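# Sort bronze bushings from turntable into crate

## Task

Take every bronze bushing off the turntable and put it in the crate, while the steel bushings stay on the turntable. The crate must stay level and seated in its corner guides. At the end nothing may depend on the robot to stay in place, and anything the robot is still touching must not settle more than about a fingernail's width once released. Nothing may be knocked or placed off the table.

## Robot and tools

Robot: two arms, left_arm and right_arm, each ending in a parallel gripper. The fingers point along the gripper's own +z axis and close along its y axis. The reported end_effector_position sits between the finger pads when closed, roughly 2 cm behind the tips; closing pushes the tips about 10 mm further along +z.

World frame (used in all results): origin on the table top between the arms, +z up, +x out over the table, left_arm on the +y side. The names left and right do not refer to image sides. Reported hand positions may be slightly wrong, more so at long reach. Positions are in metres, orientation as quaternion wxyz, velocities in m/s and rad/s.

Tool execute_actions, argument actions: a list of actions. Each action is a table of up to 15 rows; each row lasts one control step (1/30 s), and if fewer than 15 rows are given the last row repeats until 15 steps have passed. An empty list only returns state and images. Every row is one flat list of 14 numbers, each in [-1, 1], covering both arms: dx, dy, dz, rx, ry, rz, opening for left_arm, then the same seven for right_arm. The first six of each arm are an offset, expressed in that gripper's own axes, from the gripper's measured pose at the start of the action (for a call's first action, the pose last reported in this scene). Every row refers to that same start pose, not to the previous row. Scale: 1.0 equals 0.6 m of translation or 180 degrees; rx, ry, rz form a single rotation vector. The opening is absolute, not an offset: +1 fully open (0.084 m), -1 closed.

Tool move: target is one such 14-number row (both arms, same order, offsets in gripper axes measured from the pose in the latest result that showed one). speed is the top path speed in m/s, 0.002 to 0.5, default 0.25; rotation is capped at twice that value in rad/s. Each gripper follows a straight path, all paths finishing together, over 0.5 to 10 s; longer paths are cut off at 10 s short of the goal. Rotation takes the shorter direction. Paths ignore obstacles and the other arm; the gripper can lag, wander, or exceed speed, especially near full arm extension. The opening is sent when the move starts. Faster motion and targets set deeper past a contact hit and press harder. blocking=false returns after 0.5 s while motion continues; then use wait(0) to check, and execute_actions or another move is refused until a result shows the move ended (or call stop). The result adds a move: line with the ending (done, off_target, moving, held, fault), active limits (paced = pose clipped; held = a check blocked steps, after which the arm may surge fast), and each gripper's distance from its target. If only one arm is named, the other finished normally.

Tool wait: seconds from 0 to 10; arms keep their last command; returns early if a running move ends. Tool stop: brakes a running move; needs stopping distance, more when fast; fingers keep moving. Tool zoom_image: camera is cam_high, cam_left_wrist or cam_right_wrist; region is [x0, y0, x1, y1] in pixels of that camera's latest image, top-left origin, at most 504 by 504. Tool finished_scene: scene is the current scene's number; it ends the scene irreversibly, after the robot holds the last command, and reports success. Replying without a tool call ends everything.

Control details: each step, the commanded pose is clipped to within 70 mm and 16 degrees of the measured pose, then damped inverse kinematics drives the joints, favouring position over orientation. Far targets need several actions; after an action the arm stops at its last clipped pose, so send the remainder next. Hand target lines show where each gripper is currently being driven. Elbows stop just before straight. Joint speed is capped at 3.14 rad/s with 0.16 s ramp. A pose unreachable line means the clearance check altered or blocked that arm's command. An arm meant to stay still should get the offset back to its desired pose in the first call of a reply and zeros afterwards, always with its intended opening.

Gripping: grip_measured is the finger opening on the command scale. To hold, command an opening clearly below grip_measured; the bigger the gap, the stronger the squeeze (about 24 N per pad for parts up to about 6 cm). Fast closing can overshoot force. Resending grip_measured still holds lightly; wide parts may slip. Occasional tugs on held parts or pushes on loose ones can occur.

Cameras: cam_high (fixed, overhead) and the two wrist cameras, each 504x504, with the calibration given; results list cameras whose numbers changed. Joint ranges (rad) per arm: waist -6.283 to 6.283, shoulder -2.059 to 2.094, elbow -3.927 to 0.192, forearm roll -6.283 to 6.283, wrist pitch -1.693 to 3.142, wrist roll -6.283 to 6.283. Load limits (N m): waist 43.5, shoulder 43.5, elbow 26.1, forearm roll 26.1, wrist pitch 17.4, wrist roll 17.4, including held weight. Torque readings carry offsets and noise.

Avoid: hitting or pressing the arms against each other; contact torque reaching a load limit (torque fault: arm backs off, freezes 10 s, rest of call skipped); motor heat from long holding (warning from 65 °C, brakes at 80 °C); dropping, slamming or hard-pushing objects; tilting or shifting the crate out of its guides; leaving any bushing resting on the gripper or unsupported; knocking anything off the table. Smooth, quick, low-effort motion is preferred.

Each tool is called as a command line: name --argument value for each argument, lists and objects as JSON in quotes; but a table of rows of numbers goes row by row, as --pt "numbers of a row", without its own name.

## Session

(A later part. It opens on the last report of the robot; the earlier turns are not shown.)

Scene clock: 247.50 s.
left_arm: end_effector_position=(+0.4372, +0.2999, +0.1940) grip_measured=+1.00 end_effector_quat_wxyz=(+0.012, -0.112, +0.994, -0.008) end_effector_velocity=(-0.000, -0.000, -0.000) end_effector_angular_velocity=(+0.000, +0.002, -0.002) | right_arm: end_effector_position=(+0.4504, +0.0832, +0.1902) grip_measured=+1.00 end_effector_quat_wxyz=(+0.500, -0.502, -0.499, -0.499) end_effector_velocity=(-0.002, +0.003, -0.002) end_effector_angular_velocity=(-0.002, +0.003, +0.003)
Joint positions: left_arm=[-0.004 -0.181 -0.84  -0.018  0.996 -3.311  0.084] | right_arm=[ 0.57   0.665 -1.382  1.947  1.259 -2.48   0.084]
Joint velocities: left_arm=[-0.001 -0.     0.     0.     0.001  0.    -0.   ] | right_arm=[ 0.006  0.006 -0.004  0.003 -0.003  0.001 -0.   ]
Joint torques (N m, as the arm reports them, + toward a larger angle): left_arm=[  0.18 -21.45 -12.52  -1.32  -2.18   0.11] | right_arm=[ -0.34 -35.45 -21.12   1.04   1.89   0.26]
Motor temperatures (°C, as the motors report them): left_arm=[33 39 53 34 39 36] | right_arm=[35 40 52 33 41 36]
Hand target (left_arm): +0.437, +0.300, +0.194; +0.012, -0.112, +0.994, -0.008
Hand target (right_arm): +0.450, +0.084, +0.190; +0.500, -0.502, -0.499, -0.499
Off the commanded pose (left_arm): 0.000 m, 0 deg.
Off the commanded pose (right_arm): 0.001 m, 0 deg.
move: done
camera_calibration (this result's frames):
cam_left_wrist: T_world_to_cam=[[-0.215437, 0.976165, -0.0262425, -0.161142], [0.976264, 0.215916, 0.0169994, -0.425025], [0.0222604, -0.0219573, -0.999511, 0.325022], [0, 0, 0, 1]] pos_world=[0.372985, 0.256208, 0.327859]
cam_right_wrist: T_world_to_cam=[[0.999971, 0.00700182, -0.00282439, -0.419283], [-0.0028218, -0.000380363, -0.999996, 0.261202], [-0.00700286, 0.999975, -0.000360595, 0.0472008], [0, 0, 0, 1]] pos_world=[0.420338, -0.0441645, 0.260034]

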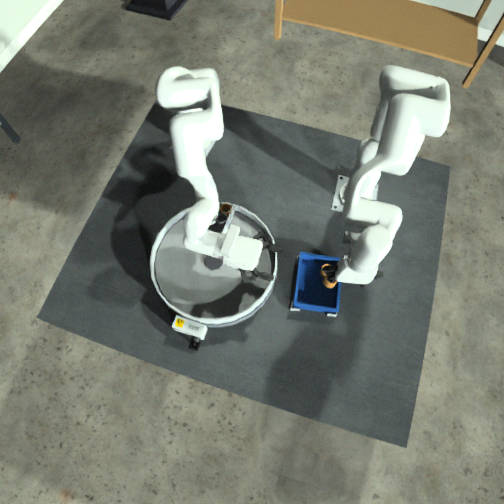

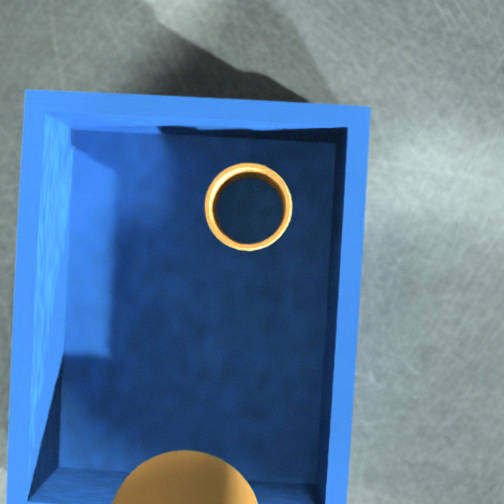

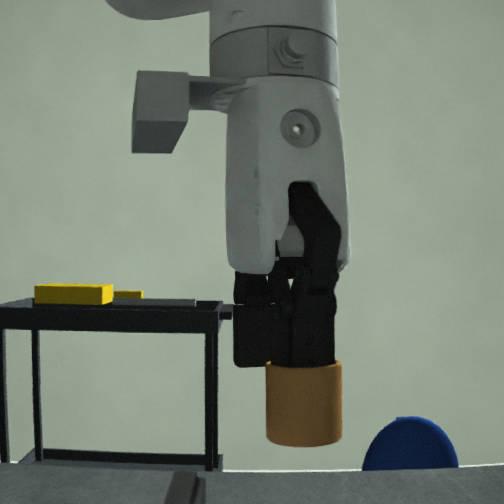

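move --target '[0,0,0,0,0,0,1, -0.018,-0.004,0.275,0,0,0,1]' --speed 0.1

move --target '[0,0,0,0,0,0,1, 0,0,0,0,0,0,-1]'

move --target '[0,0,-0.15,0,0,0,1, 0,0,0,0,0,0,-1]' --speed 0.06

move --target '[0,0,0,0,0,0,1, -0.065,-0.05,0,0,0,0,-1]' --speed 0.08

move --target '[0,0,0,0,0,0,1, 0,0,0,0,0,0,1]'

move --target '[0,0,0,0,0,0,1, 0.26,0.3,-0.95,0,0,0,1]'

Scene clock: 260.63 s.
left_arm: end_effector_position=(+0.4372, +0.2999, +0.1940) grip_measured=+1.00 end_effector_quat_wxyz=(+0.012, -0.112, +0.994, -0.008) end_effector_velocity=(+0.001, +0.000, +0.001) end_effector_angular_velocity=(-0.000, -0.002, +0.002) | right_arm: end_effector_position=(+0.4488, +0.2480, +0.1799) grip_measured=+1.00 end_effector_quat_wxyz=(+0.500, -0.502, -0.499, -0.500) end_effector_velocity=(-0.001, +0.002, -0.000) end_effector_angular_velocity=(+0.000, -0.001, +0.002)
Joint positions: left_arm=[-0.004 -0.181 -0.84  -0.018  0.996 -3.311  0.084] | right_arm=[ 0.828  0.997 -1.928  2.07   0.997 -2.357  0.084]
Joint velocities: left_arm=[ 0.001 -0.    -0.001 -0.    -0.001 -0.001  0.   ] | right_arm=[ 0.003  0.006 -0.01  -0.001 -0.002  0.002  0.   ]
Joint torques (N m, as the arm reports them, + toward a larger angle): left_arm=[  0.42 -21.64 -12.05  -1.19  -2.24   0.02] | right_arm=[ -0.69 -42.07 -23.64   0.6    1.69   0.29]
Motor temperatures (°C, as the motors report them): left_arm=[33 39 53 34 39 36] | right_arm=[35 40 51 33 41 36]
Hand target (left_arm): +0.437, +0.300, +0.194; +0.012, -0.112, +0.994, -0.008
Hand target (right_arm): +0.449, +0.248, +0.180; +0.500, -0.502, -0.499, -0.499
Off the commanded pose (left_arm): 0.000 m, 0 deg.
Off the commanded pose (right_arm): 0.001 m, 0 deg.
move: done
camera_calibration (this result's frames):
cam_left_wrist: T_world_to_cam=[[-0.215437, 0.976165, -0.0262425, -0.161143], [0.976264, 0.215916, 0.0169995, -0.425025], [0.0222605, -0.0219573, -0.999511, 0.325022], [0, 0, 0, 1]] pos_world=[0.372985, 0.256208, 0.327859]
cam_right_wrist: T_world_to_cam=[[0.999978, 0.00621866, -0.00240962, -0.418737], [-0.00240822, -0.000232307, -0.999997, 0.250714], [-0.0062192, 0.999981, -0.000217326, -0.117952], [0, 0, 0, 1]] pos_world=[0.418598, 0.120612, 0.249679]

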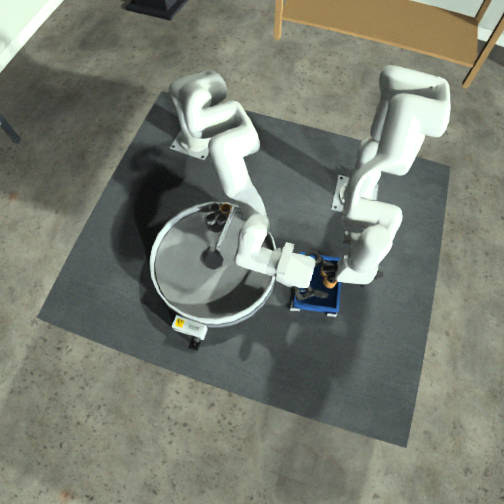

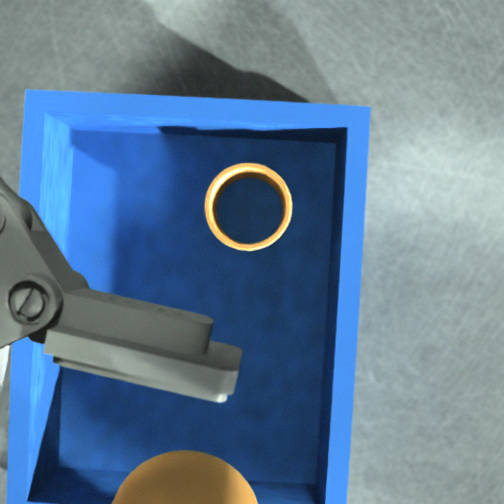

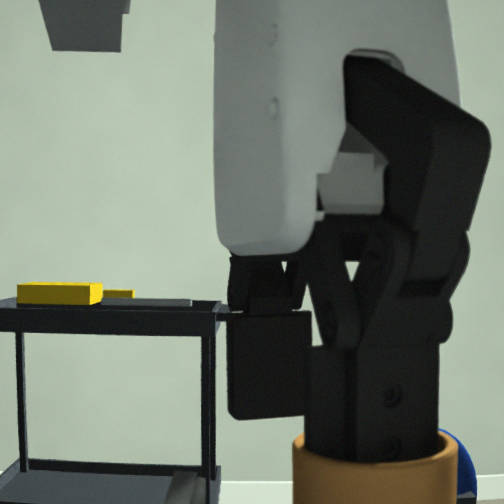

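Scene clock: 261.13 s.
left_arm: end_effector_position=(+0.4379, +0.3000, +0.1947) grip_measured=+1.00 end_effector_quat_wxyz=(+0.013, -0.112, +0.994, -0.008) end_effector_velocity=(-0.000, -0.000, +0.000) end_effector_angular_velocity=(+0.000, +0.001, -0.001) | right_arm: end_effector_position=(+0.4477, +0.2486, +0.1798) grip_measured=-0.14 end_effector_quat_wxyz=(+0.500, -0.501, -0.499, -0.499) end_effector_velocity=(+0.001, -0.001, -0.001) end_effector_angular_velocity=(-0.002, +0.001, -0.003)
Joint positions: left_arm=[-0.004 -0.181 -0.841 -0.018  0.995 -3.311  0.084] | right_arm=[ 0.829  0.997 -1.927  2.07   0.998 -2.357  0.038]
Joint velocities: left_arm=[-0.001 -0.    -0.     0.     0.001 -0.     0.   ] | right_arm=[-0.001  0.001 -0.     0.    -0.002  0.001  0.   ]
Joint torques (N m, as the arm reports them, + toward a larger angle): left_arm=[ -0.12 -21.45 -10.48  -1.66  -0.36   0.28] | right_arm=[ -4.7  -42.05 -24.93   1.85   0.29   0.45]
Motor temperatures (°C, as the motors report them): left_arm=[33 39 53 34 39 36] | right_arm=[35 40 52 33 41 36]
Hand target (left_arm): +0.437, +0.300, +0.194; +0.012, -0.112, +0.994, -0.008
Hand target (right_arm): +0.449, +0.248, +0.180; +0.500, -0.502, -0.499, -0.500
Off the commanded pose (left_arm): 0.001 m, 0 deg.
Off the commanded pose (right_arm): 0.001 m, 0 deg.
move: done
camera_calibration (this result's frames):
cam_left_wrist: T_world_to_cam=[[-0.215854, 0.976061, -0.0266737, -0.160797], [0.976111, 0.216397, 0.0194709, -0.426357], [0.0247769, -0.0218337, -0.999455, 0.324489], [0, 0, 0, 1]] pos_world=[0.373424, 0.256294, 0.328324]
cam_right_wrist: T_world_to_cam=[[0.999961, 0.00857328, -0.00224456, -0.418197], [-0.00224398, -0.0000770853, -0.999997, 0.250522], [-0.00857343, 0.999963, -0.000057844, -0.117584], [0, 0, 0, 1]] pos_world=[0.417735, 0.121185, 0.249575]

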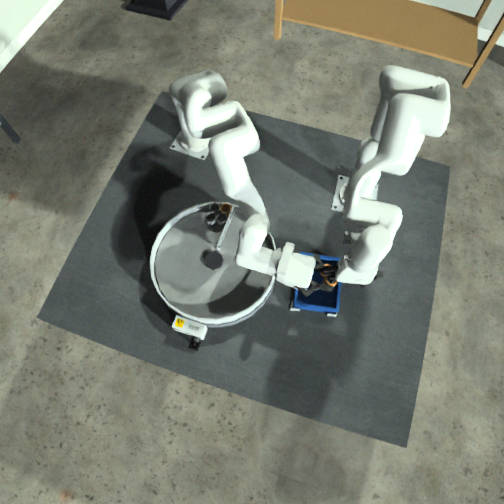

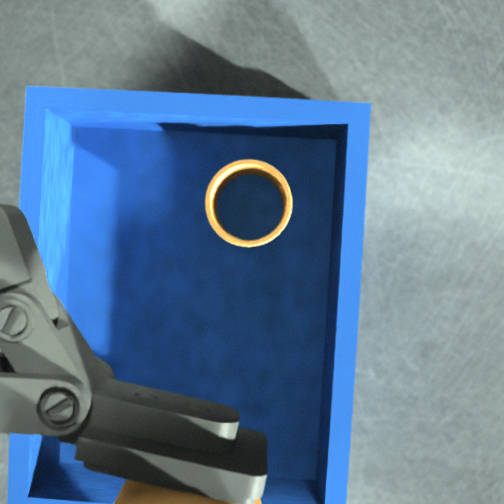

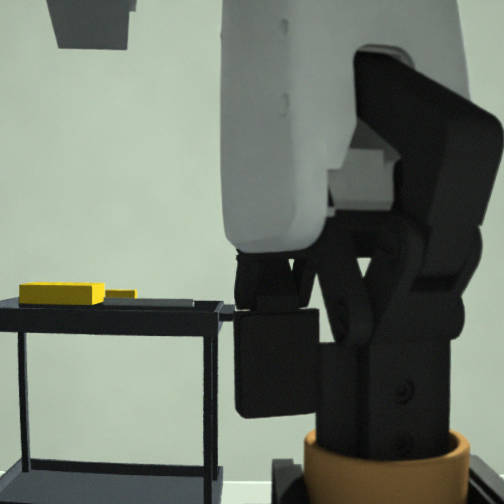

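Scene clock: 263.00 s.
left_arm: end_effector_position=(+0.4351, +0.3014, +0.2843) grip_measured=+1.00 end_effector_quat_wxyz=(+0.013, -0.113, +0.994, -0.008) end_effector_velocity=(+0.000, +0.001, +0.002) end_effector_angular_velocity=(-0.001, -0.000, +0.003) | right_arm: end_effector_position=(+0.4477, +0.2486, +0.1798) grip_measured=-0.14 end_effector_quat_wxyz=(+0.500, -0.501, -0.499, -0.499) end_effector_velocity=(+0.000, -0.000, -0.001) end_effector_angular_velocity=(-0.001, +0.001, -0.002)
Joint positions: left_arm=[ 0.001 -0.252 -1.033 -0.016  1.258 -3.312  0.084] | right_arm=[ 0.829  0.997 -1.927  2.07   0.998 -2.357  0.038]
Joint velocities: left_arm=[ 0.002  0.    -0.006 -0.001  0.005 -0.     0.   ] | right_arm=[-0.     0.001  0.     0.001 -0.002  0.    -0.   ]
Joint torques (N m, as the arm reports them, + toward a larger angle): left_arm=[  0.3  -19.83 -12.54  -1.29  -2.16   0.23] | right_arm=[ -0.78 -42.84 -24.5    0.58   1.98   0.23]
Motor temperatures (°C, as the motors report them): left_arm=[33 39 53 34 39 36] | right_arm=[35 40 52 33 41 36]
Hand target (left_arm): +0.435, +0.301, +0.285; +0.013, -0.113, +0.994, -0.008
Hand target (right_arm): +0.448, +0.249, +0.180; +0.500, -0.501, -0.499, -0.499
Off the commanded pose (left_arm): 0.001 m, 0 deg.
Off the commanded pose (right_arm): 0.000 m, 0 deg.
move: done
camera_calibration (this result's frames):
cam_left_wrist: T_world_to_cam=[[-0.216249, 0.975981, -0.0263965, -0.160279], [0.976037, 0.216775, 0.0189855, -0.425608], [0.0242516, -0.0216584, -0.999471, 0.414306], [0, 0, 0, 1]] pos_world=[0.370701, 0.257664, 0.417937]
cam_right_wrist: T_world_to_cam=[[0.999961, 0.00857269, -0.00224491, -0.418197], [-0.00224433, -0.0000770128, -0.999997, 0.250522], [-0.00857284, 0.999963, -0.0000577699, -0.117585], [0, 0, 0, 1]] pos_world=[0.417735, 0.121185, 0.249575]

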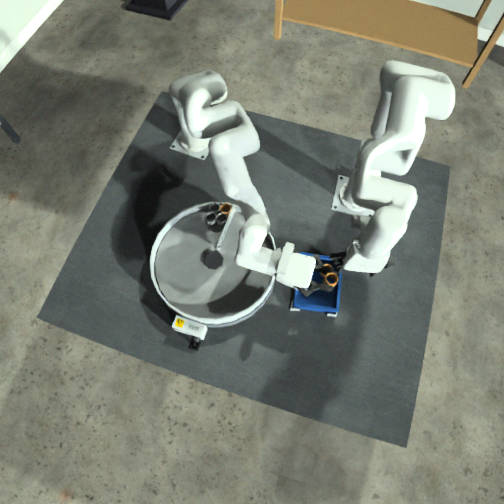

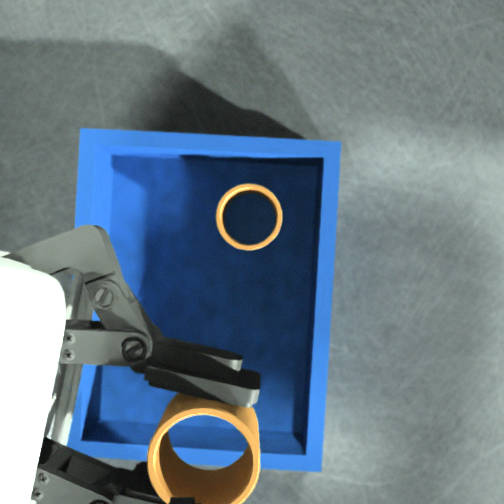

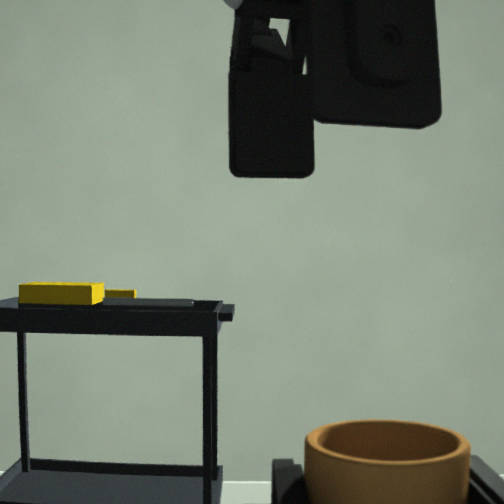

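Scene clock: 263.97 s.
left_arm: end_effector_position=(+0.4351, +0.3014, +0.2843) grip_measured=+1.00 end_effector_quat_wxyz=(+0.013, -0.113, +0.994, -0.008) end_effector_velocity=(+0.000, +0.001, +0.000) end_effector_angular_velocity=(+0.001, -0.001, +0.003) | right_arm: end_effector_position=(+0.4179, +0.2487, +0.1415) grip_measured=-0.14 end_effector_quat_wxyz=(+0.500, -0.501, -0.499, -0.499) end_effector_velocity=(+0.000, +0.000, +0.004) end_effector_angular_velocity=(+0.008, -0.005, -0.003)
Joint positions: left_arm=[ 0.001 -0.252 -1.033 -0.016  1.258 -3.312  0.084] | right_arm=[ 0.856  0.996 -1.822  2.15   1.034 -2.476  0.038]
Joint velocities: left_arm=[ 0.002 -0.    -0.001  0.001  0.    -0.001  0.   ] | right_arm=[ 0.001 -0.005  0.002  0.008  0.003 -0.008 -0.   ]
Joint torques (N m, as the arm reports them, + toward a larger angle): left_arm=[ -0.2  -20.8  -12.77  -1.36  -1.97   0.13] | right_arm=[ -0.46 -41.18 -23.22   0.9    2.1    0.17]
Motor temperatures (°C, as the motors report them): left_arm=[33 38 53 34 39 36] | right_arm=[35 40 52 33 41 36]
Hand target (left_arm): +0.435, +0.301, +0.284; +0.013, -0.113, +0.994, -0.008
Hand target (right_arm): +0.418, +0.249, +0.141; +0.500, -0.501, -0.499, -0.499
Off the commanded pose (left_arm): 0.000 m, 0 deg.
Off the commanded pose (right_arm): 0.001 m, 0 deg.
move: done
camera_calibration (this result's frames):
cam_left_wrist: T_world_to_cam=[[-0.216249, 0.975981, -0.0263966, -0.160279], [0.976037, 0.216775, 0.018985, -0.425608], [0.0242512, -0.0216586, -0.999471, 0.414306], [0, 0, 0, 1]] pos_world=[0.370701, 0.257664, 0.417937]
cam_right_wrist: T_world_to_cam=[[0.99996, 0.00880328, -0.00175969, -0.38864], [-0.00176158, 0.000207263, -0.999998, 0.211801], [-0.0088029, 0.999961, 0.000222763, -0.117843], [0, 0, 0, 1]] pos_world=[0.38796, 0.121216, 0.211143]

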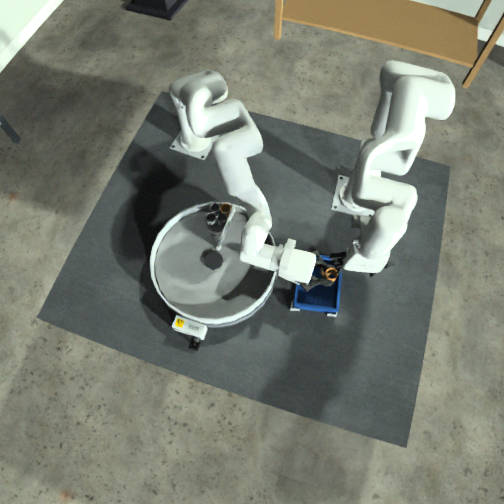

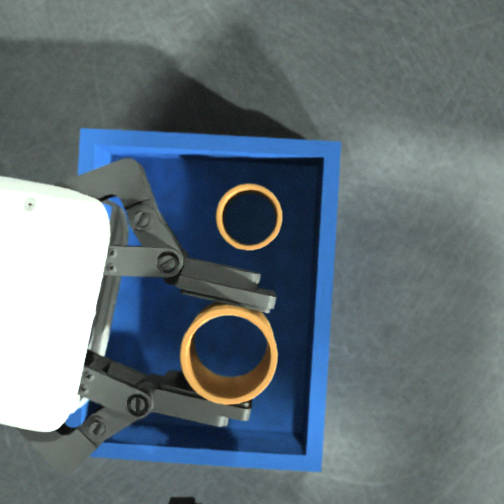

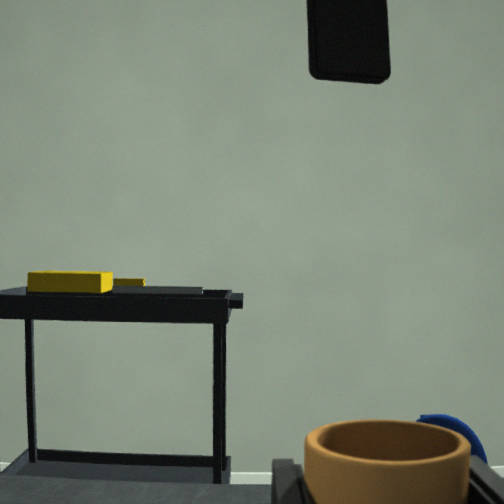

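Scene clock: 264.53 s.
left_arm: end_effector_position=(+0.4351, +0.3014, +0.2843) grip_measured=+1.00 end_effector_quat_wxyz=(+0.013, -0.113, +0.994, -0.008) end_effector_velocity=(-0.000, +0.000, -0.000) end_effector_angular_velocity=(+0.001, +0.001, +0.000) | right_arm: end_effector_position=(+0.4179, +0.2487, +0.1415) grip_measured=+1.00 end_effector_quat_wxyz=(+0.500, -0.501, -0.499, -0.499) end_effector_velocity=(-0.000, +0.000, -0.000) end_effector_angular_velocity=(-0.000, -0.002, +0.000)
Joint positions: left_arm=[ 0.001 -0.252 -1.033 -0.016  1.258 -3.312  0.084] | right_arm=[ 0.856  0.996 -1.822  2.15   1.034 -2.476  0.084]
Joint velocities: left_arm=[ 0.     0.     0.     0.001  0.     0.    -0.   ] | right_arm=[ 0.     0.001 -0.    -0.     0.    -0.002  0.   ]
Joint torques (N m, as the arm reports them, + toward a larger angle): left_arm=[  0.54 -19.85 -12.29  -1.32  -2.2   -0.09] | right_arm=[ -0.83 -41.07 -22.82   0.71   1.75   0.3 ]
Motor temperatures (°C, as the motors report them): left_arm=[33 38 53 34 39 36] | right_arm=[35 40 52 33 41 36]
Hand target (left_arm): +0.435, +0.301, +0.284; +0.013, -0.113, +0.994, -0.008
Hand target (right_arm): +0.418, +0.249, +0.141; +0.500, -0.501, -0.499, -0.499
Off the commanded pose (left_arm): 0.000 m, 0 deg.
Off the commanded pose (right_arm): 0.000 m, 0 deg.
move: done
camera_calibration (this result's frames):
cam_left_wrist: T_world_to_cam=[[-0.216249, 0.975981, -0.0263967, -0.160279], [0.976037, 0.216775, 0.018985, -0.425608], [0.0242511, -0.0216586, -0.999471, 0.414307], [0, 0, 0, 1]] pos_world=[0.370701, 0.257664, 0.417937]
cam_right_wrist: T_world_to_cam=[[0.99996, 0.00881044, -0.00168882, -0.388664], [-0.00169148, 0.00029494, -0.999999, 0.211821], [-0.00880993, 0.999961, 0.000309831, -0.117866], [0, 0, 0, 1]] pos_world=[0.387968, 0.121223, 0.2112]

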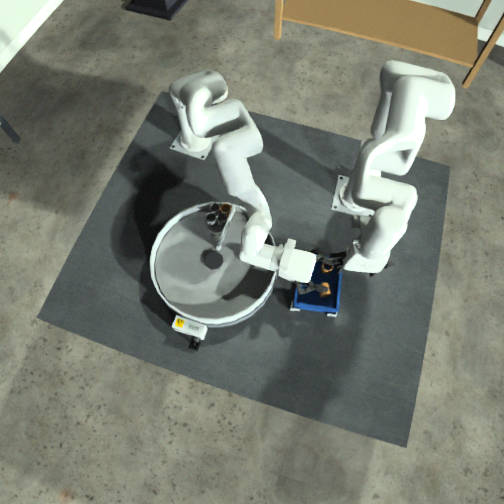

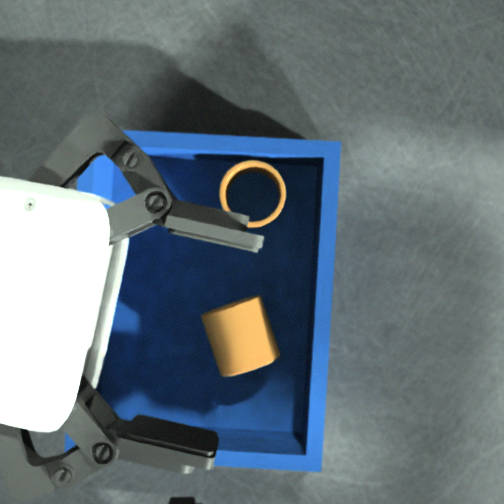

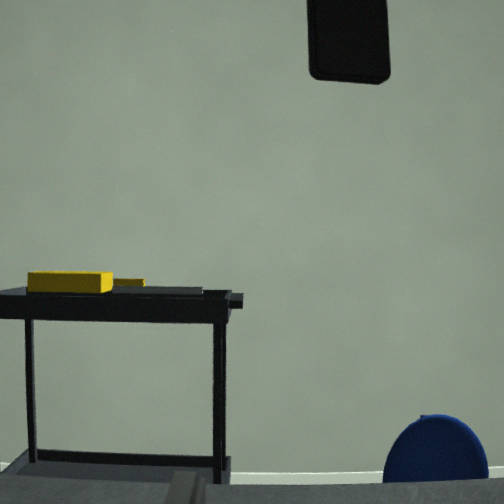

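Scene clock: 267.57 s.
left_arm: end_effector_position=(+0.4351, +0.3014, +0.2843) grip_measured=+1.00 end_effector_quat_wxyz=(+0.013, -0.113, +0.994, -0.008) end_effector_velocity=(+0.000, -0.001, +0.001) end_effector_angular_velocity=(-0.000, -0.001, -0.001) | right_arm: end_effector_position=(+0.5981, -0.3204, +0.2966) grip_measured=+1.00 end_effector_quat_wxyz=(+0.501, -0.501, -0.499, -0.500) end_effector_velocity=(+0.002, -0.004, +0.002) end_effector_angular_velocity=(+0.000, -0.003, +0.001)
Joint positions: left_arm=[ 0.001 -0.252 -1.033 -0.016  1.258 -3.312  0.084] | right_arm=[-0.204  0.879 -2.007  1.443  1.834 -2.027  0.084]
Joint velocities: left_arm=[-0.001  0.    -0.002 -0.     0.001 -0.     0.   ] | right_arm=[-0.006  0.012 -0.025  0.     0.008  0.01   0.   ]
Joint torques (N m, as the arm reports them, + toward a larger angle): left_arm=[ -0.35 -20.17 -12.5   -1.22  -2.04  -0.1 ] | right_arm=[ -0.19 -40.02 -22.76   2.5    1.31   0.13]
Motor temperatures (°C, as the motors report them): left_arm=[33 38 53 34 39 36] | right_arm=[35 40 52 33 41 36]
Hand target (left_arm): +0.435, +0.301, +0.284; +0.013, -0.113, +0.994, -0.008
Hand target (right_arm): +0.598, -0.321, +0.297; +0.501, -0.501, -0.499, -0.500
Off the commanded pose (left_arm): 0.000 m, 0 deg.
Off the commanded pose (right_arm): 0.001 m, 0 deg.
move: done
camera_calibration (this result's frames):
cam_left_wrist: T_world_to_cam=[[-0.216249, 0.975981, -0.0263967, -0.160279], [0.976037, 0.216775, 0.0189851, -0.425608], [0.0242512, -0.0216587, -0.999471, 0.414307], [0, 0, 0, 1]] pos_world=[0.370701, 0.257664, 0.417937]
cam_right_wrist: T_world_to_cam=[[0.999962, 0.00833052, -0.00243645, -0.563477], [-0.0024512, 0.00176147, -0.999995, 0.368274], [-0.0083262, 0.999964, 0.00178183, 0.452052], [0, 0, 0, 1]] pos_world=[0.568123, -0.447991, 0.366094]

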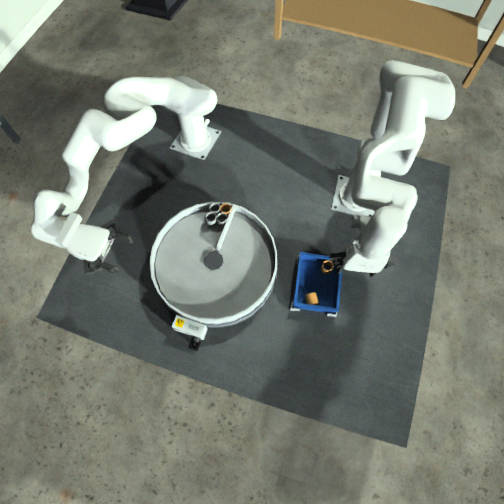

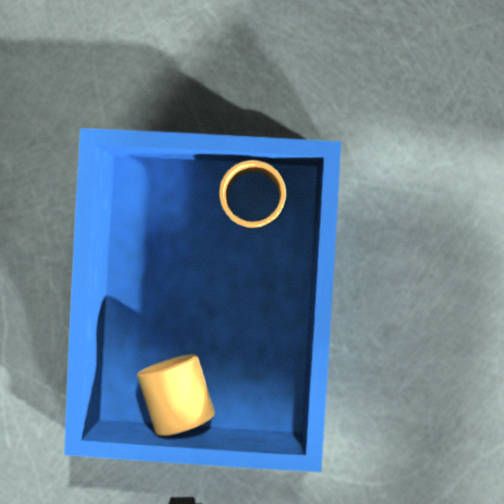

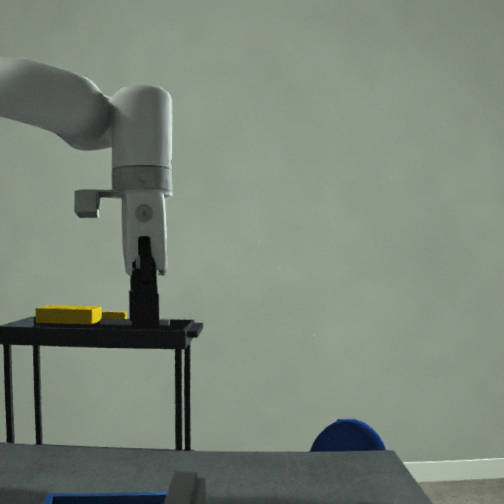

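move --target '[0.4225,-0.628,0.215,0,0,0.07,-0.32, 0,0,0,0,0,0,1]'

move --target '[0,0,0.108,0,0,0,-0.32, 0,0,0,0,0,0,1]' --speed 0.04

move --target '[0,0,-0.2,0,0,0,-0.32, 0,0,0,0,0,0,1]' --speed 0.06

Scene clock: 282.97 s.
left_arm: end_effector_position=(+0.2763, -0.1239, +0.1579) grip_measured=-0.34 end_effector_quat_wxyz=(+0.014, -0.003, +1.000, -0.008) end_effector_velocity=(-0.001, -0.001, -0.002) end_effector_angular_velocity=(+0.004, +0.002, -0.001) | right_arm: end_effector_position=(+0.5981, -0.3204, +0.2966) grip_measured=+1.00 end_effector_quat_wxyz=(+0.501, -0.501, -0.499, -0.500) end_effector_velocity=(+0.000, -0.000, +0.000) end_effector_angular_velocity=(+0.000, -0.000, -0.000)
Joint positions: left_arm=[-1.069  0.078 -1.018  0.021  0.912 -4.178  0.029] | right_arm=[-0.204  0.879 -2.007  1.443  1.834 -2.027  0.084]
Joint velocities: left_arm=[-0.003  0.007 -0.005  0.     0.001 -0.002  0.   ] | right_arm=[ 0.     0.    -0.     0.001 -0.     0.    -0.   ]
Joint torques (N m, as the arm reports them, + toward a larger angle): left_arm=[  0.31 -27.92 -11.37  -1.28  -2.35   0.01] | right_arm=[ -0.66 -39.99 -23.23   2.49   1.15   0.26]
Motor temperatures (°C, as the motors report them): left_arm=[33 38 53 34 39 36] | right_arm=[35 41 52 33 41 36]
Hand target (left_arm): +0.276, -0.124, +0.158; +0.014, -0.003, +1.000, -0.008
Hand target (right_arm): +0.598, -0.320, +0.297; +0.501, -0.501, -0.499, -0.500
Off the commanded pose (left_arm): 0.001 m, 0 deg.
Off the commanded pose (right_arm): 0.000 m, 0 deg.
move: done
camera_calibration (this result's frames):
cam_left_wrist: T_world_to_cam=[[0.00176896, 0.999742, -0.0226257, 0.159232], [0.999716, -0.00123039, 0.0237952, -0.210333], [0.0237612, -0.0226614, -0.999461, 0.282631], [0, 0, 0, 1]] pos_world=[0.203276, -0.153045, 0.291086]
cam_right_wrist: T_world_to_cam=[[0.999962, 0.00832891, -0.00243643, -0.563478], [-0.00245118, 0.00176145, -0.999995, 0.368274], [-0.00832458, 0.999964, 0.0017818, 0.452052], [0, 0, 0, 1]] pos_world=[0.568123, -0.447992, 0.366094]

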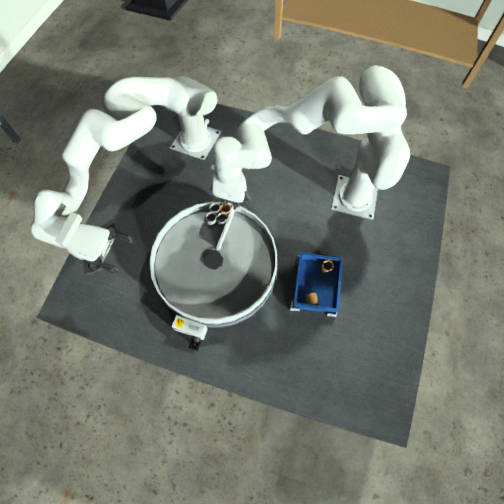

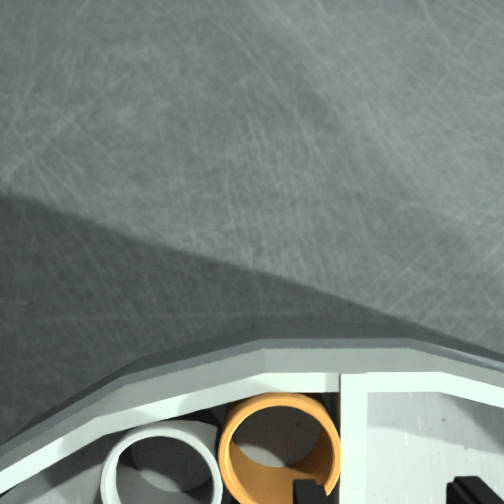

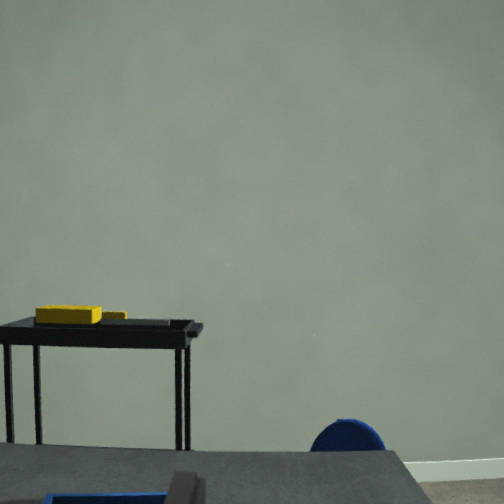

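Scene clock: 284.90 s.
left_arm: end_effector_position=(+0.2842, -0.1348, +0.1088) grip_measured=-0.33 end_effector_quat_wxyz=(+0.024, -0.003, +0.999, -0.023) end_effector_velocity=(+0.001, +0.000, +0.000) end_effector_angular_velocity=(+0.002, +0.001, +0.003) | right_arm: end_effector_position=(+0.5981, -0.3204, +0.2966) grip_measured=+1.00 end_effector_quat_wxyz=(+0.501, -0.501, -0.499, -0.500) end_effector_velocity=(+0.000, +0.000, -0.000) end_effector_angular_velocity=(+0.001, +0.002, -0.000)
Joint positions: left_arm=[-1.066  0.176 -0.976  0.024  0.736 -4.18   0.03 ] | right_arm=[-0.204  0.879 -2.007  1.443  1.834 -2.027  0.084]
Joint velocities: left_arm=[ 0.002  0.002 -0.004  0.     0.004 -0.001  0.   ] | right_arm=[ 0.     0.     0.001  0.001  0.     0.001 -0.   ]
Joint torques (N m, as the arm reports them, + toward a larger angle): left_arm=[ 0.32  4.88  4.16 -1.19  3.56 -0.04] | right_arm=[ -0.72 -40.32 -23.08   2.41   1.2    0.24]
Motor temperatures (°C, as the motors report them): left_arm=[33 38 53 34 39 36] | right_arm=[35 41 52 33 41 36]
Hand target (left_arm): +0.278, -0.125, +0.094; +0.014, -0.003, +1.000, -0.008
Hand target (right_arm): +0.598, -0.320, +0.297; +0.501, -0.501, -0.499, -0.500
Off the commanded pose (left_arm): 0.020 m, 2 deg.
Off the commanded pose (right_arm): 0.000 m, 0 deg.
move: off_target (left_arm)
camera_calibration (this result's frames):
cam_left_wrist: T_world_to_cam=[[0.00273145, 0.998561, -0.0535604, 0.171957], [0.999081, -0.000433586, 0.042867, -0.218843], [0.0427821, -0.0536283, -0.997644, 0.22336], [0, 0, 0, 1]] pos_world=[0.208616, -0.159826, 0.241425]
cam_right_wrist: T_world_to_cam=[[0.999962, 0.00832894, -0.00243661, -0.563478], [-0.00245136, 0.00176154, -0.999995, 0.368274], [-0.00832461, 0.999964, 0.00178189, 0.452052], [0, 0, 0, 1]] pos_world=[0.568123, -0.447992, 0.366094]

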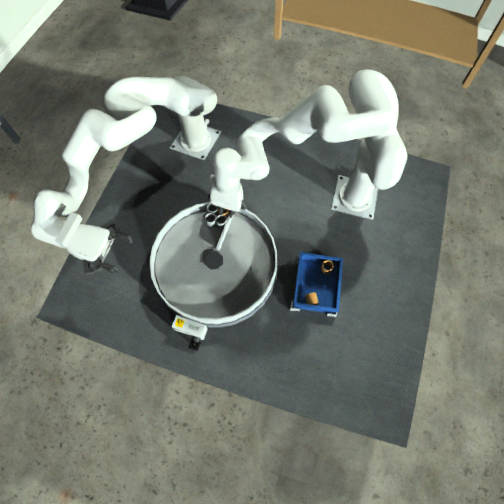

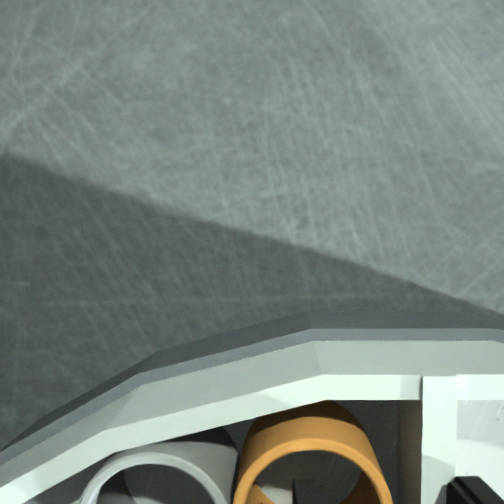

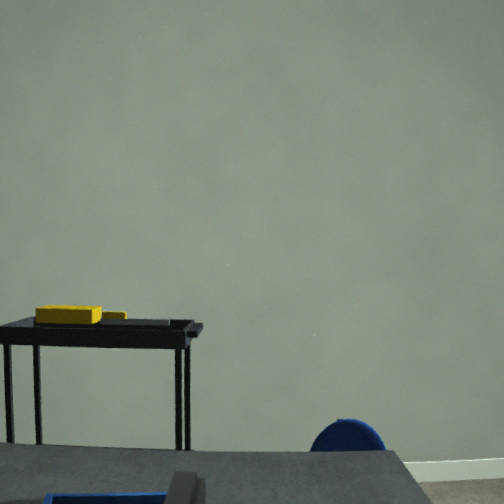

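Scene clock: 287.23 s.
left_arm: end_effector_position=(+0.2785, -0.1288, +0.2280) grip_measured=-0.34 end_effector_quat_wxyz=(+0.024, -0.003, +0.999, -0.023) end_effector_velocity=(-0.001, +0.001, +0.001) end_effector_angular_velocity=(+0.003, +0.002, -0.000) | right_arm: end_effector_position=(+0.5981, -0.3204, +0.2966) grip_measured=+1.00 end_effector_quat_wxyz=(+0.501, -0.501, -0.499, -0.500) end_effector_velocity=(+0.001, -0.000, -0.001) end_effector_angular_velocity=(-0.001, +0.002, -0.002)
Joint positions: left_arm=[-1.071 -0.006 -1.119  0.019  1.061 -4.177  0.029] | right_arm=[-0.204  0.879 -2.007  1.443  1.834 -2.027  0.084]
Joint velocities: left_arm=[-0.001 -0.    -0.003  0.     0.007 -0.    -0.   ] | right_arm=[-0.     0.002 -0.001 -0.001 -0.002  0.    -0.   ]
Joint torques (N m, as the arm reports them, + toward a larger angle): left_arm=[  0.07 -26.35 -11.95  -0.95  -2.52  -0.05] | right_arm=[ -0.89 -40.23 -23.08   2.44   1.31   0.18]
Motor temperatures (°C, as the motors report them): left_arm=[33 38 53 34 39 36] | right_arm=[35 41 52 33 41 36]
Hand target (left_arm): +0.279, -0.129, +0.228; +0.024, -0.003, +0.999, -0.023
Hand target (right_arm): +0.598, -0.320, +0.297; +0.501, -0.501, -0.499, -0.500
Off the commanded pose (left_arm): 0.001 m, 0 deg.
Off the commanded pose (right_arm): 0.000 m, 0 deg.
move: done
camera_calibration (this result's frames):
cam_left_wrist: T_world_to_cam=[[0.00229406, 0.998594, -0.0529566, 0.172347], [0.999082, -0.0000235513, 0.0428358, -0.218198], [0.0427743, -0.0530063, -0.997678, 0.342988], [0, 0, 0, 1]] pos_world=[0.202931, -0.153929, 0.360665]
cam_right_wrist: T_world_to_cam=[[0.999962, 0.00832886, -0.00243668, -0.563478], [-0.00245143, 0.00176151, -0.999995, 0.368274], [-0.00832453, 0.999964, 0.00178187, 0.452052], [0, 0, 0, 1]] pos_world=[0.568123, -0.447992, 0.366093]

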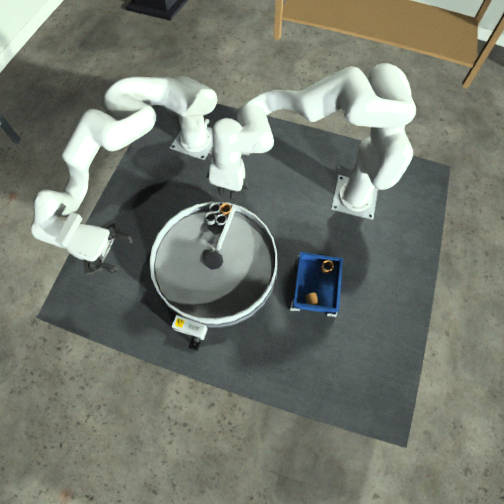

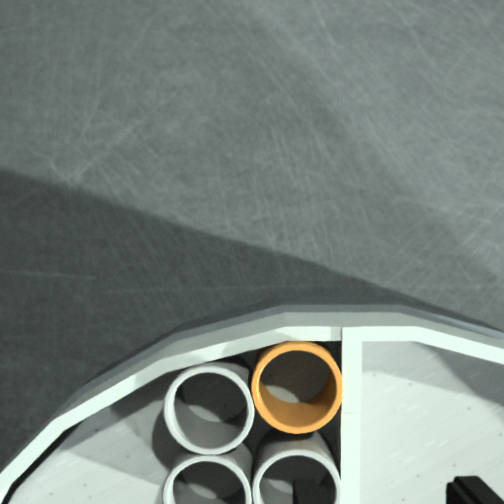

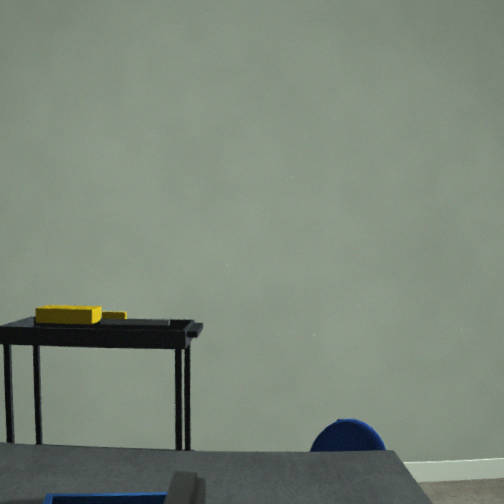

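move --target '[0.0165,0.009,0.1125,-0.0169,0.0136,0,-0.32, 0,0,0,0,0,0,1]' --speed 0.1

move --target '[0,0,0.108,0,0,0,-0.32, 0,0,0,0,0,0,1]' --speed 0.04

move --target '[0,0,-0.2,0,0,0,-0.32, 0,0,0,0,0,0,1]' --speed 0.06

Scene clock: 299.27 s.
left_arm: end_effector_position=(+0.2719, -0.1269, +0.1606) grip_measured=-0.34 end_effector_quat_wxyz=(+0.003, -0.003, +1.000, +0.003) end_effector_velocity=(+0.000, +0.001, -0.003) end_effector_angular_velocity=(+0.002, +0.001, +0.001) | right_arm: end_effector_position=(+0.5981, -0.3204, +0.2966) grip_measured=+1.00 end_effector_quat_wxyz=(+0.501, -0.501, -0.499, -0.500) end_effector_velocity=(-0.000, +0.000, -0.000) end_effector_angular_velocity=(-0.001, -0.000, +0.001)
Joint positions: left_arm=[-1.076  0.096 -1.057  0.009  0.963 -4.179  0.029] | right_arm=[-0.204  0.879 -2.007  1.443  1.834 -2.027  0.084]
Joint velocities: left_arm=[ 0.001  0.004  0.003 -0.    -0.004 -0.     0.   ] | right_arm=[-0.    -0.     0.    -0.002  0.001 -0.     0.   ]
Joint torques (N m, as the arm reports them, + toward a larger angle): left_arm=[ -0.08 -27.83 -11.75  -1.24  -2.03   0.17] | right_arm=[ -0.68 -40.04 -22.97   2.32   1.25   0.22]
Motor temperatures (°C, as the motors report them): left_arm=[33 38 53 34 39 36] | right_arm=[35 41 52 33 41 36]
Hand target (left_arm): +0.272, -0.127, +0.160; +0.002, -0.003, +1.000, +0.003
Hand target (right_arm): +0.598, -0.320, +0.297; +0.501, -0.501, -0.499, -0.500
Off the commanded pose (left_arm): 0.001 m, 0 deg.
Off the commanded pose (right_arm): 0.000 m, 0 deg.
move: done
camera_calibration (this result's frames):
cam_left_wrist: T_world_to_cam=[[0.000833604, 0.999999, -0.0012078, 0.159195], [1, -0.000833203, 0.00033266, -0.202249], [0.000331654, -0.00120808, -0.999999, 0.294581], [0, 0, 0, 1]] pos_world=[0.202019, -0.159007, 0.29484]
cam_right_wrist: T_world_to_cam=[[0.999962, 0.00832886, -0.00243635, -0.563478], [-0.0024511, 0.00176149, -0.999995, 0.368273], [-0.00832453, 0.999964, 0.00178183, 0.452052], [0, 0, 0, 1]] pos_world=[0.568123, -0.447992, 0.366093]

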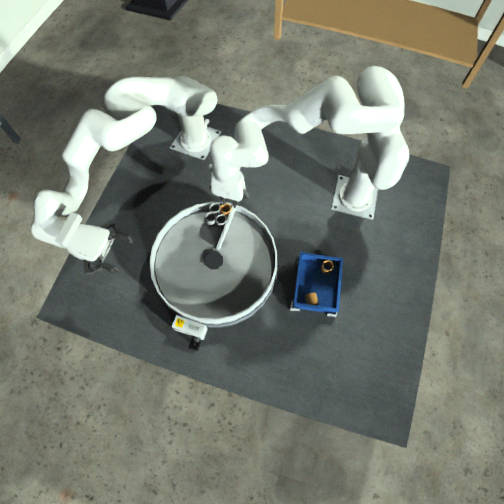

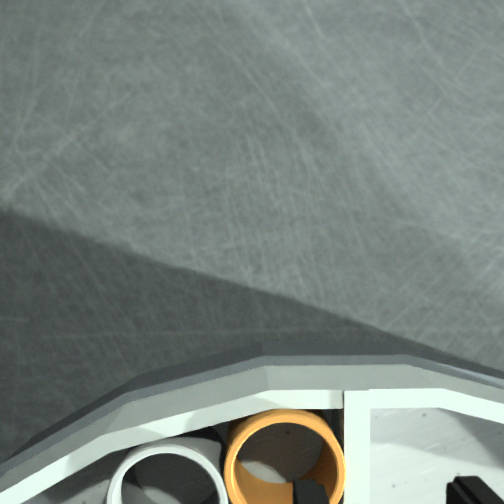

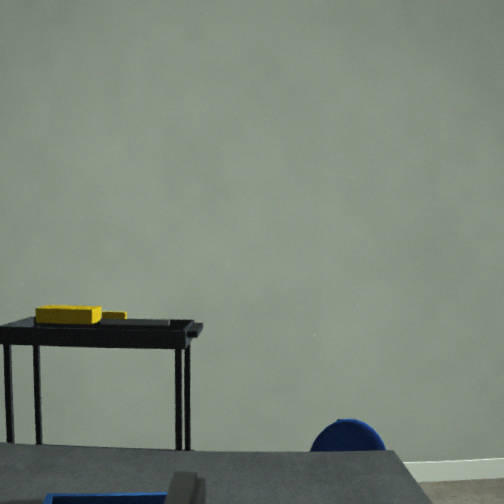

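Scene clock: 301.27 s.
left_arm: end_effector_position=(+0.2725, -0.1272, +0.0966) grip_measured=-0.33 end_effector_quat_wxyz=(+0.003, -0.003, +1.000, +0.002) end_effector_velocity=(-0.000, -0.000, -0.002) end_effector_angular_velocity=(+0.000, +0.000, -0.001) | right_arm: end_effector_position=(+0.5981, -0.3204, +0.2966) grip_measured=+1.00 end_effector_quat_wxyz=(+0.501, -0.501, -0.499, -0.500) end_effector_velocity=(-0.000, -0.000, +0.001) end_effector_angular_velocity=(-0.000, +0.000, -0.000)
Joint positions: left_arm=[-1.075  0.199 -0.985  0.01   0.786 -4.18   0.029] | right_arm=[-0.204  0.879 -2.007  1.443  1.834 -2.027  0.084]
Joint velocities: left_arm=[-0.     0.004  0.001  0.    -0.004  0.     0.   ] | right_arm=[-0.    -0.001 -0.     0.    -0.     0.002 -0.   ]
Joint torques (N m, as the arm reports them, + toward a larger angle): left_arm=[  0.61 -24.9   -8.71  -0.77  -1.28   0.14] | right_arm=[ -0.78 -40.36 -23.05   2.51   1.35   0.18]
Motor temperatures (°C, as the motors report them): left_arm=[33 38 53 34 39 36] | right_arm=[35 41 52 33 41 36]
Hand target (left_arm): +0.272, -0.127, +0.096; +0.003, -0.003, +1.000, +0.003
Hand target (right_arm): +0.598, -0.320, +0.297; +0.501, -0.501, -0.499, -0.500
Off the commanded pose (left_arm): 0.001 m, 0 deg.
Off the commanded pose (right_arm): 0.000 m, 0 deg.
move: done
camera_calibration (this result's frames):
cam_left_wrist: T_world_to_cam=[[0.00109343, 0.999995, -0.00288102, 0.159509], [0.999999, -0.00109025, 0.00110615, -0.202881], [0.001103, -0.00288223, -0.999995, 0.230129], [0, 0, 0, 1]] pos_world=[0.202452, -0.159066, 0.230812]
cam_right_wrist: T_world_to_cam=[[0.999962, 0.00832878, -0.00243621, -0.563478], [-0.00245096, 0.00176146, -0.999995, 0.368273], [-0.00832445, 0.999964, 0.00178181, 0.452052], [0, 0, 0, 1]] pos_world=[0.568123, -0.447992, 0.366093]

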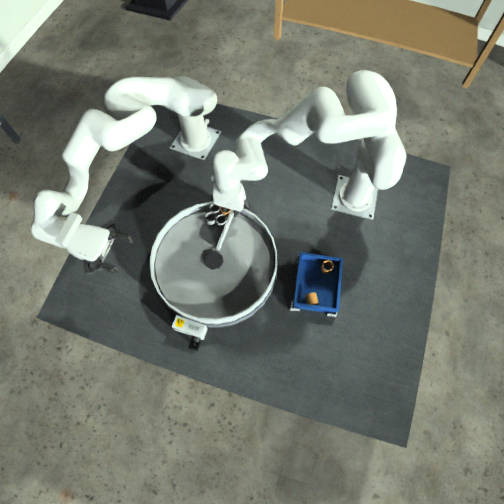

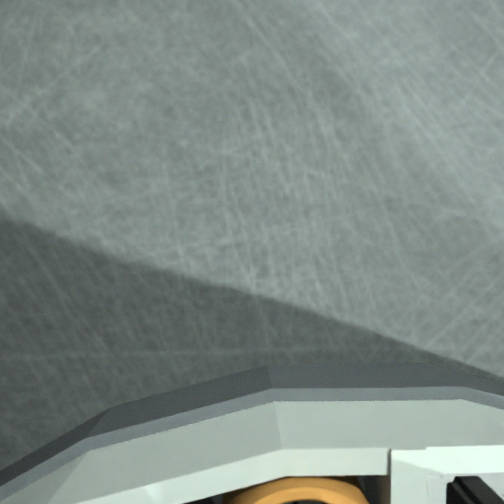

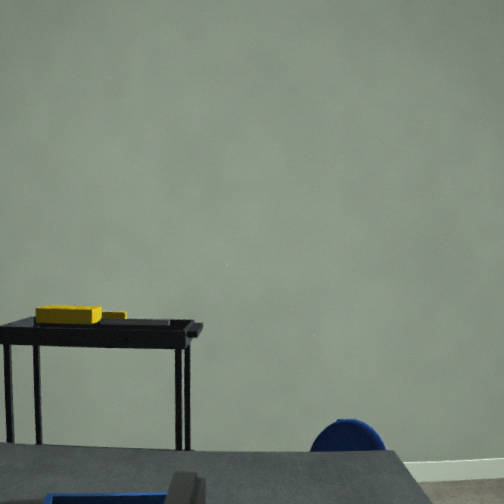

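Scene clock: 303.60 s.
left_arm: end_effector_position=(+0.2717, -0.1273, +0.2161) grip_measured=-0.34 end_effector_quat_wxyz=(+0.003, -0.003, +1.000, +0.002) end_effector_velocity=(-0.000, +0.001, +0.001) end_effector_angular_velocity=(+0.004, +0.002, +0.000) | right_arm: end_effector_position=(+0.5981, -0.3204, +0.2966) grip_measured=+1.00 end_effector_quat_wxyz=(+0.501, -0.501, -0.499, -0.500) end_effector_velocity=(+0.000, +0.000, +0.000) end_effector_angular_velocity=(+0.000, -0.001, +0.000)
Joint positions: left_arm=[-1.077  0.037 -1.151  0.009  1.115 -4.179  0.029] | right_arm=[-0.204  0.879 -2.007  1.443  1.834 -2.027  0.084]
Joint velocities: left_arm=[-0.     0.    -0.004  0.001  0.008 -0.001 -0.   ] | right_arm=[ 0.    -0.     0.     0.    -0.    -0.001 -0.   ]
Joint torques (N m, as the arm reports them, + toward a larger angle): left_arm=[  0.18 -27.46 -12.71  -1.11  -2.34   0.04] | right_arm=[ -0.5  -40.09 -23.28   2.46   1.1    0.4 ]
Motor temperatures (°C, as the motors report them): left_arm=[33 39 53 34 39 36] | right_arm=[35 41 52 33 41 36]
Hand target (left_arm): +0.272, -0.127, +0.217; +0.003, -0.003, +1.000, +0.002
Hand target (right_arm): +0.598, -0.320, +0.297; +0.501, -0.501, -0.499, -0.500
Off the commanded pose (left_arm): 0.001 m, 0 deg.
Off the commanded pose (right_arm): 0.000 m, 0 deg.
move: done
camera_calibration (this result's frames):
cam_left_wrist: T_world_to_cam=[[0.00065812, 0.999997, -0.00224575, 0.159891], [0.999999, -0.000655687, 0.00108377, -0.202245], [0.00108229, -0.00224646, -0.999997, 0.349748], [0, 0, 0, 1]] pos_world=[0.201761, -0.159237, 0.350325]
cam_right_wrist: T_world_to_cam=[[0.999962, 0.00832876, -0.00243579, -0.563478], [-0.00245054, 0.0017614, -0.999995, 0.368273], [-0.00832443, 0.999964, 0.00178175, 0.452052], [0, 0, 0, 1]] pos_world=[0.568123, -0.447992, 0.366094]

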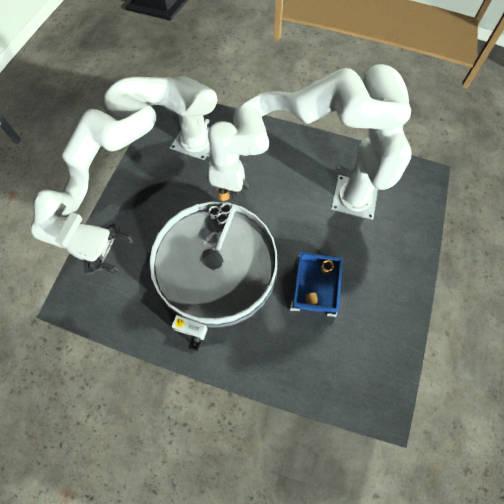

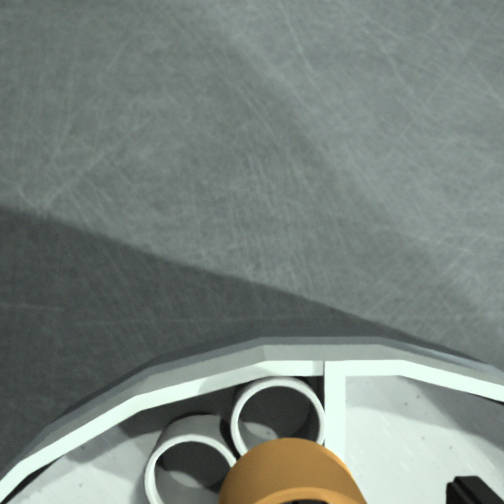

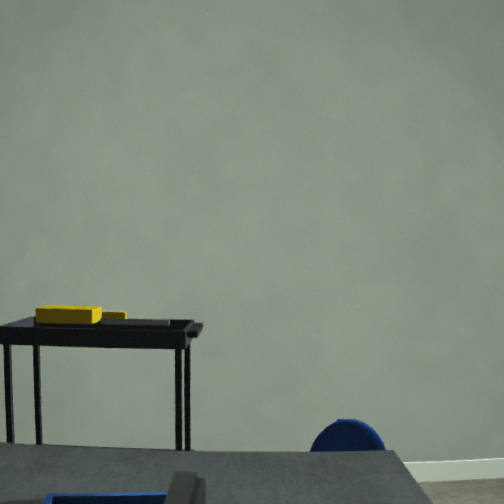

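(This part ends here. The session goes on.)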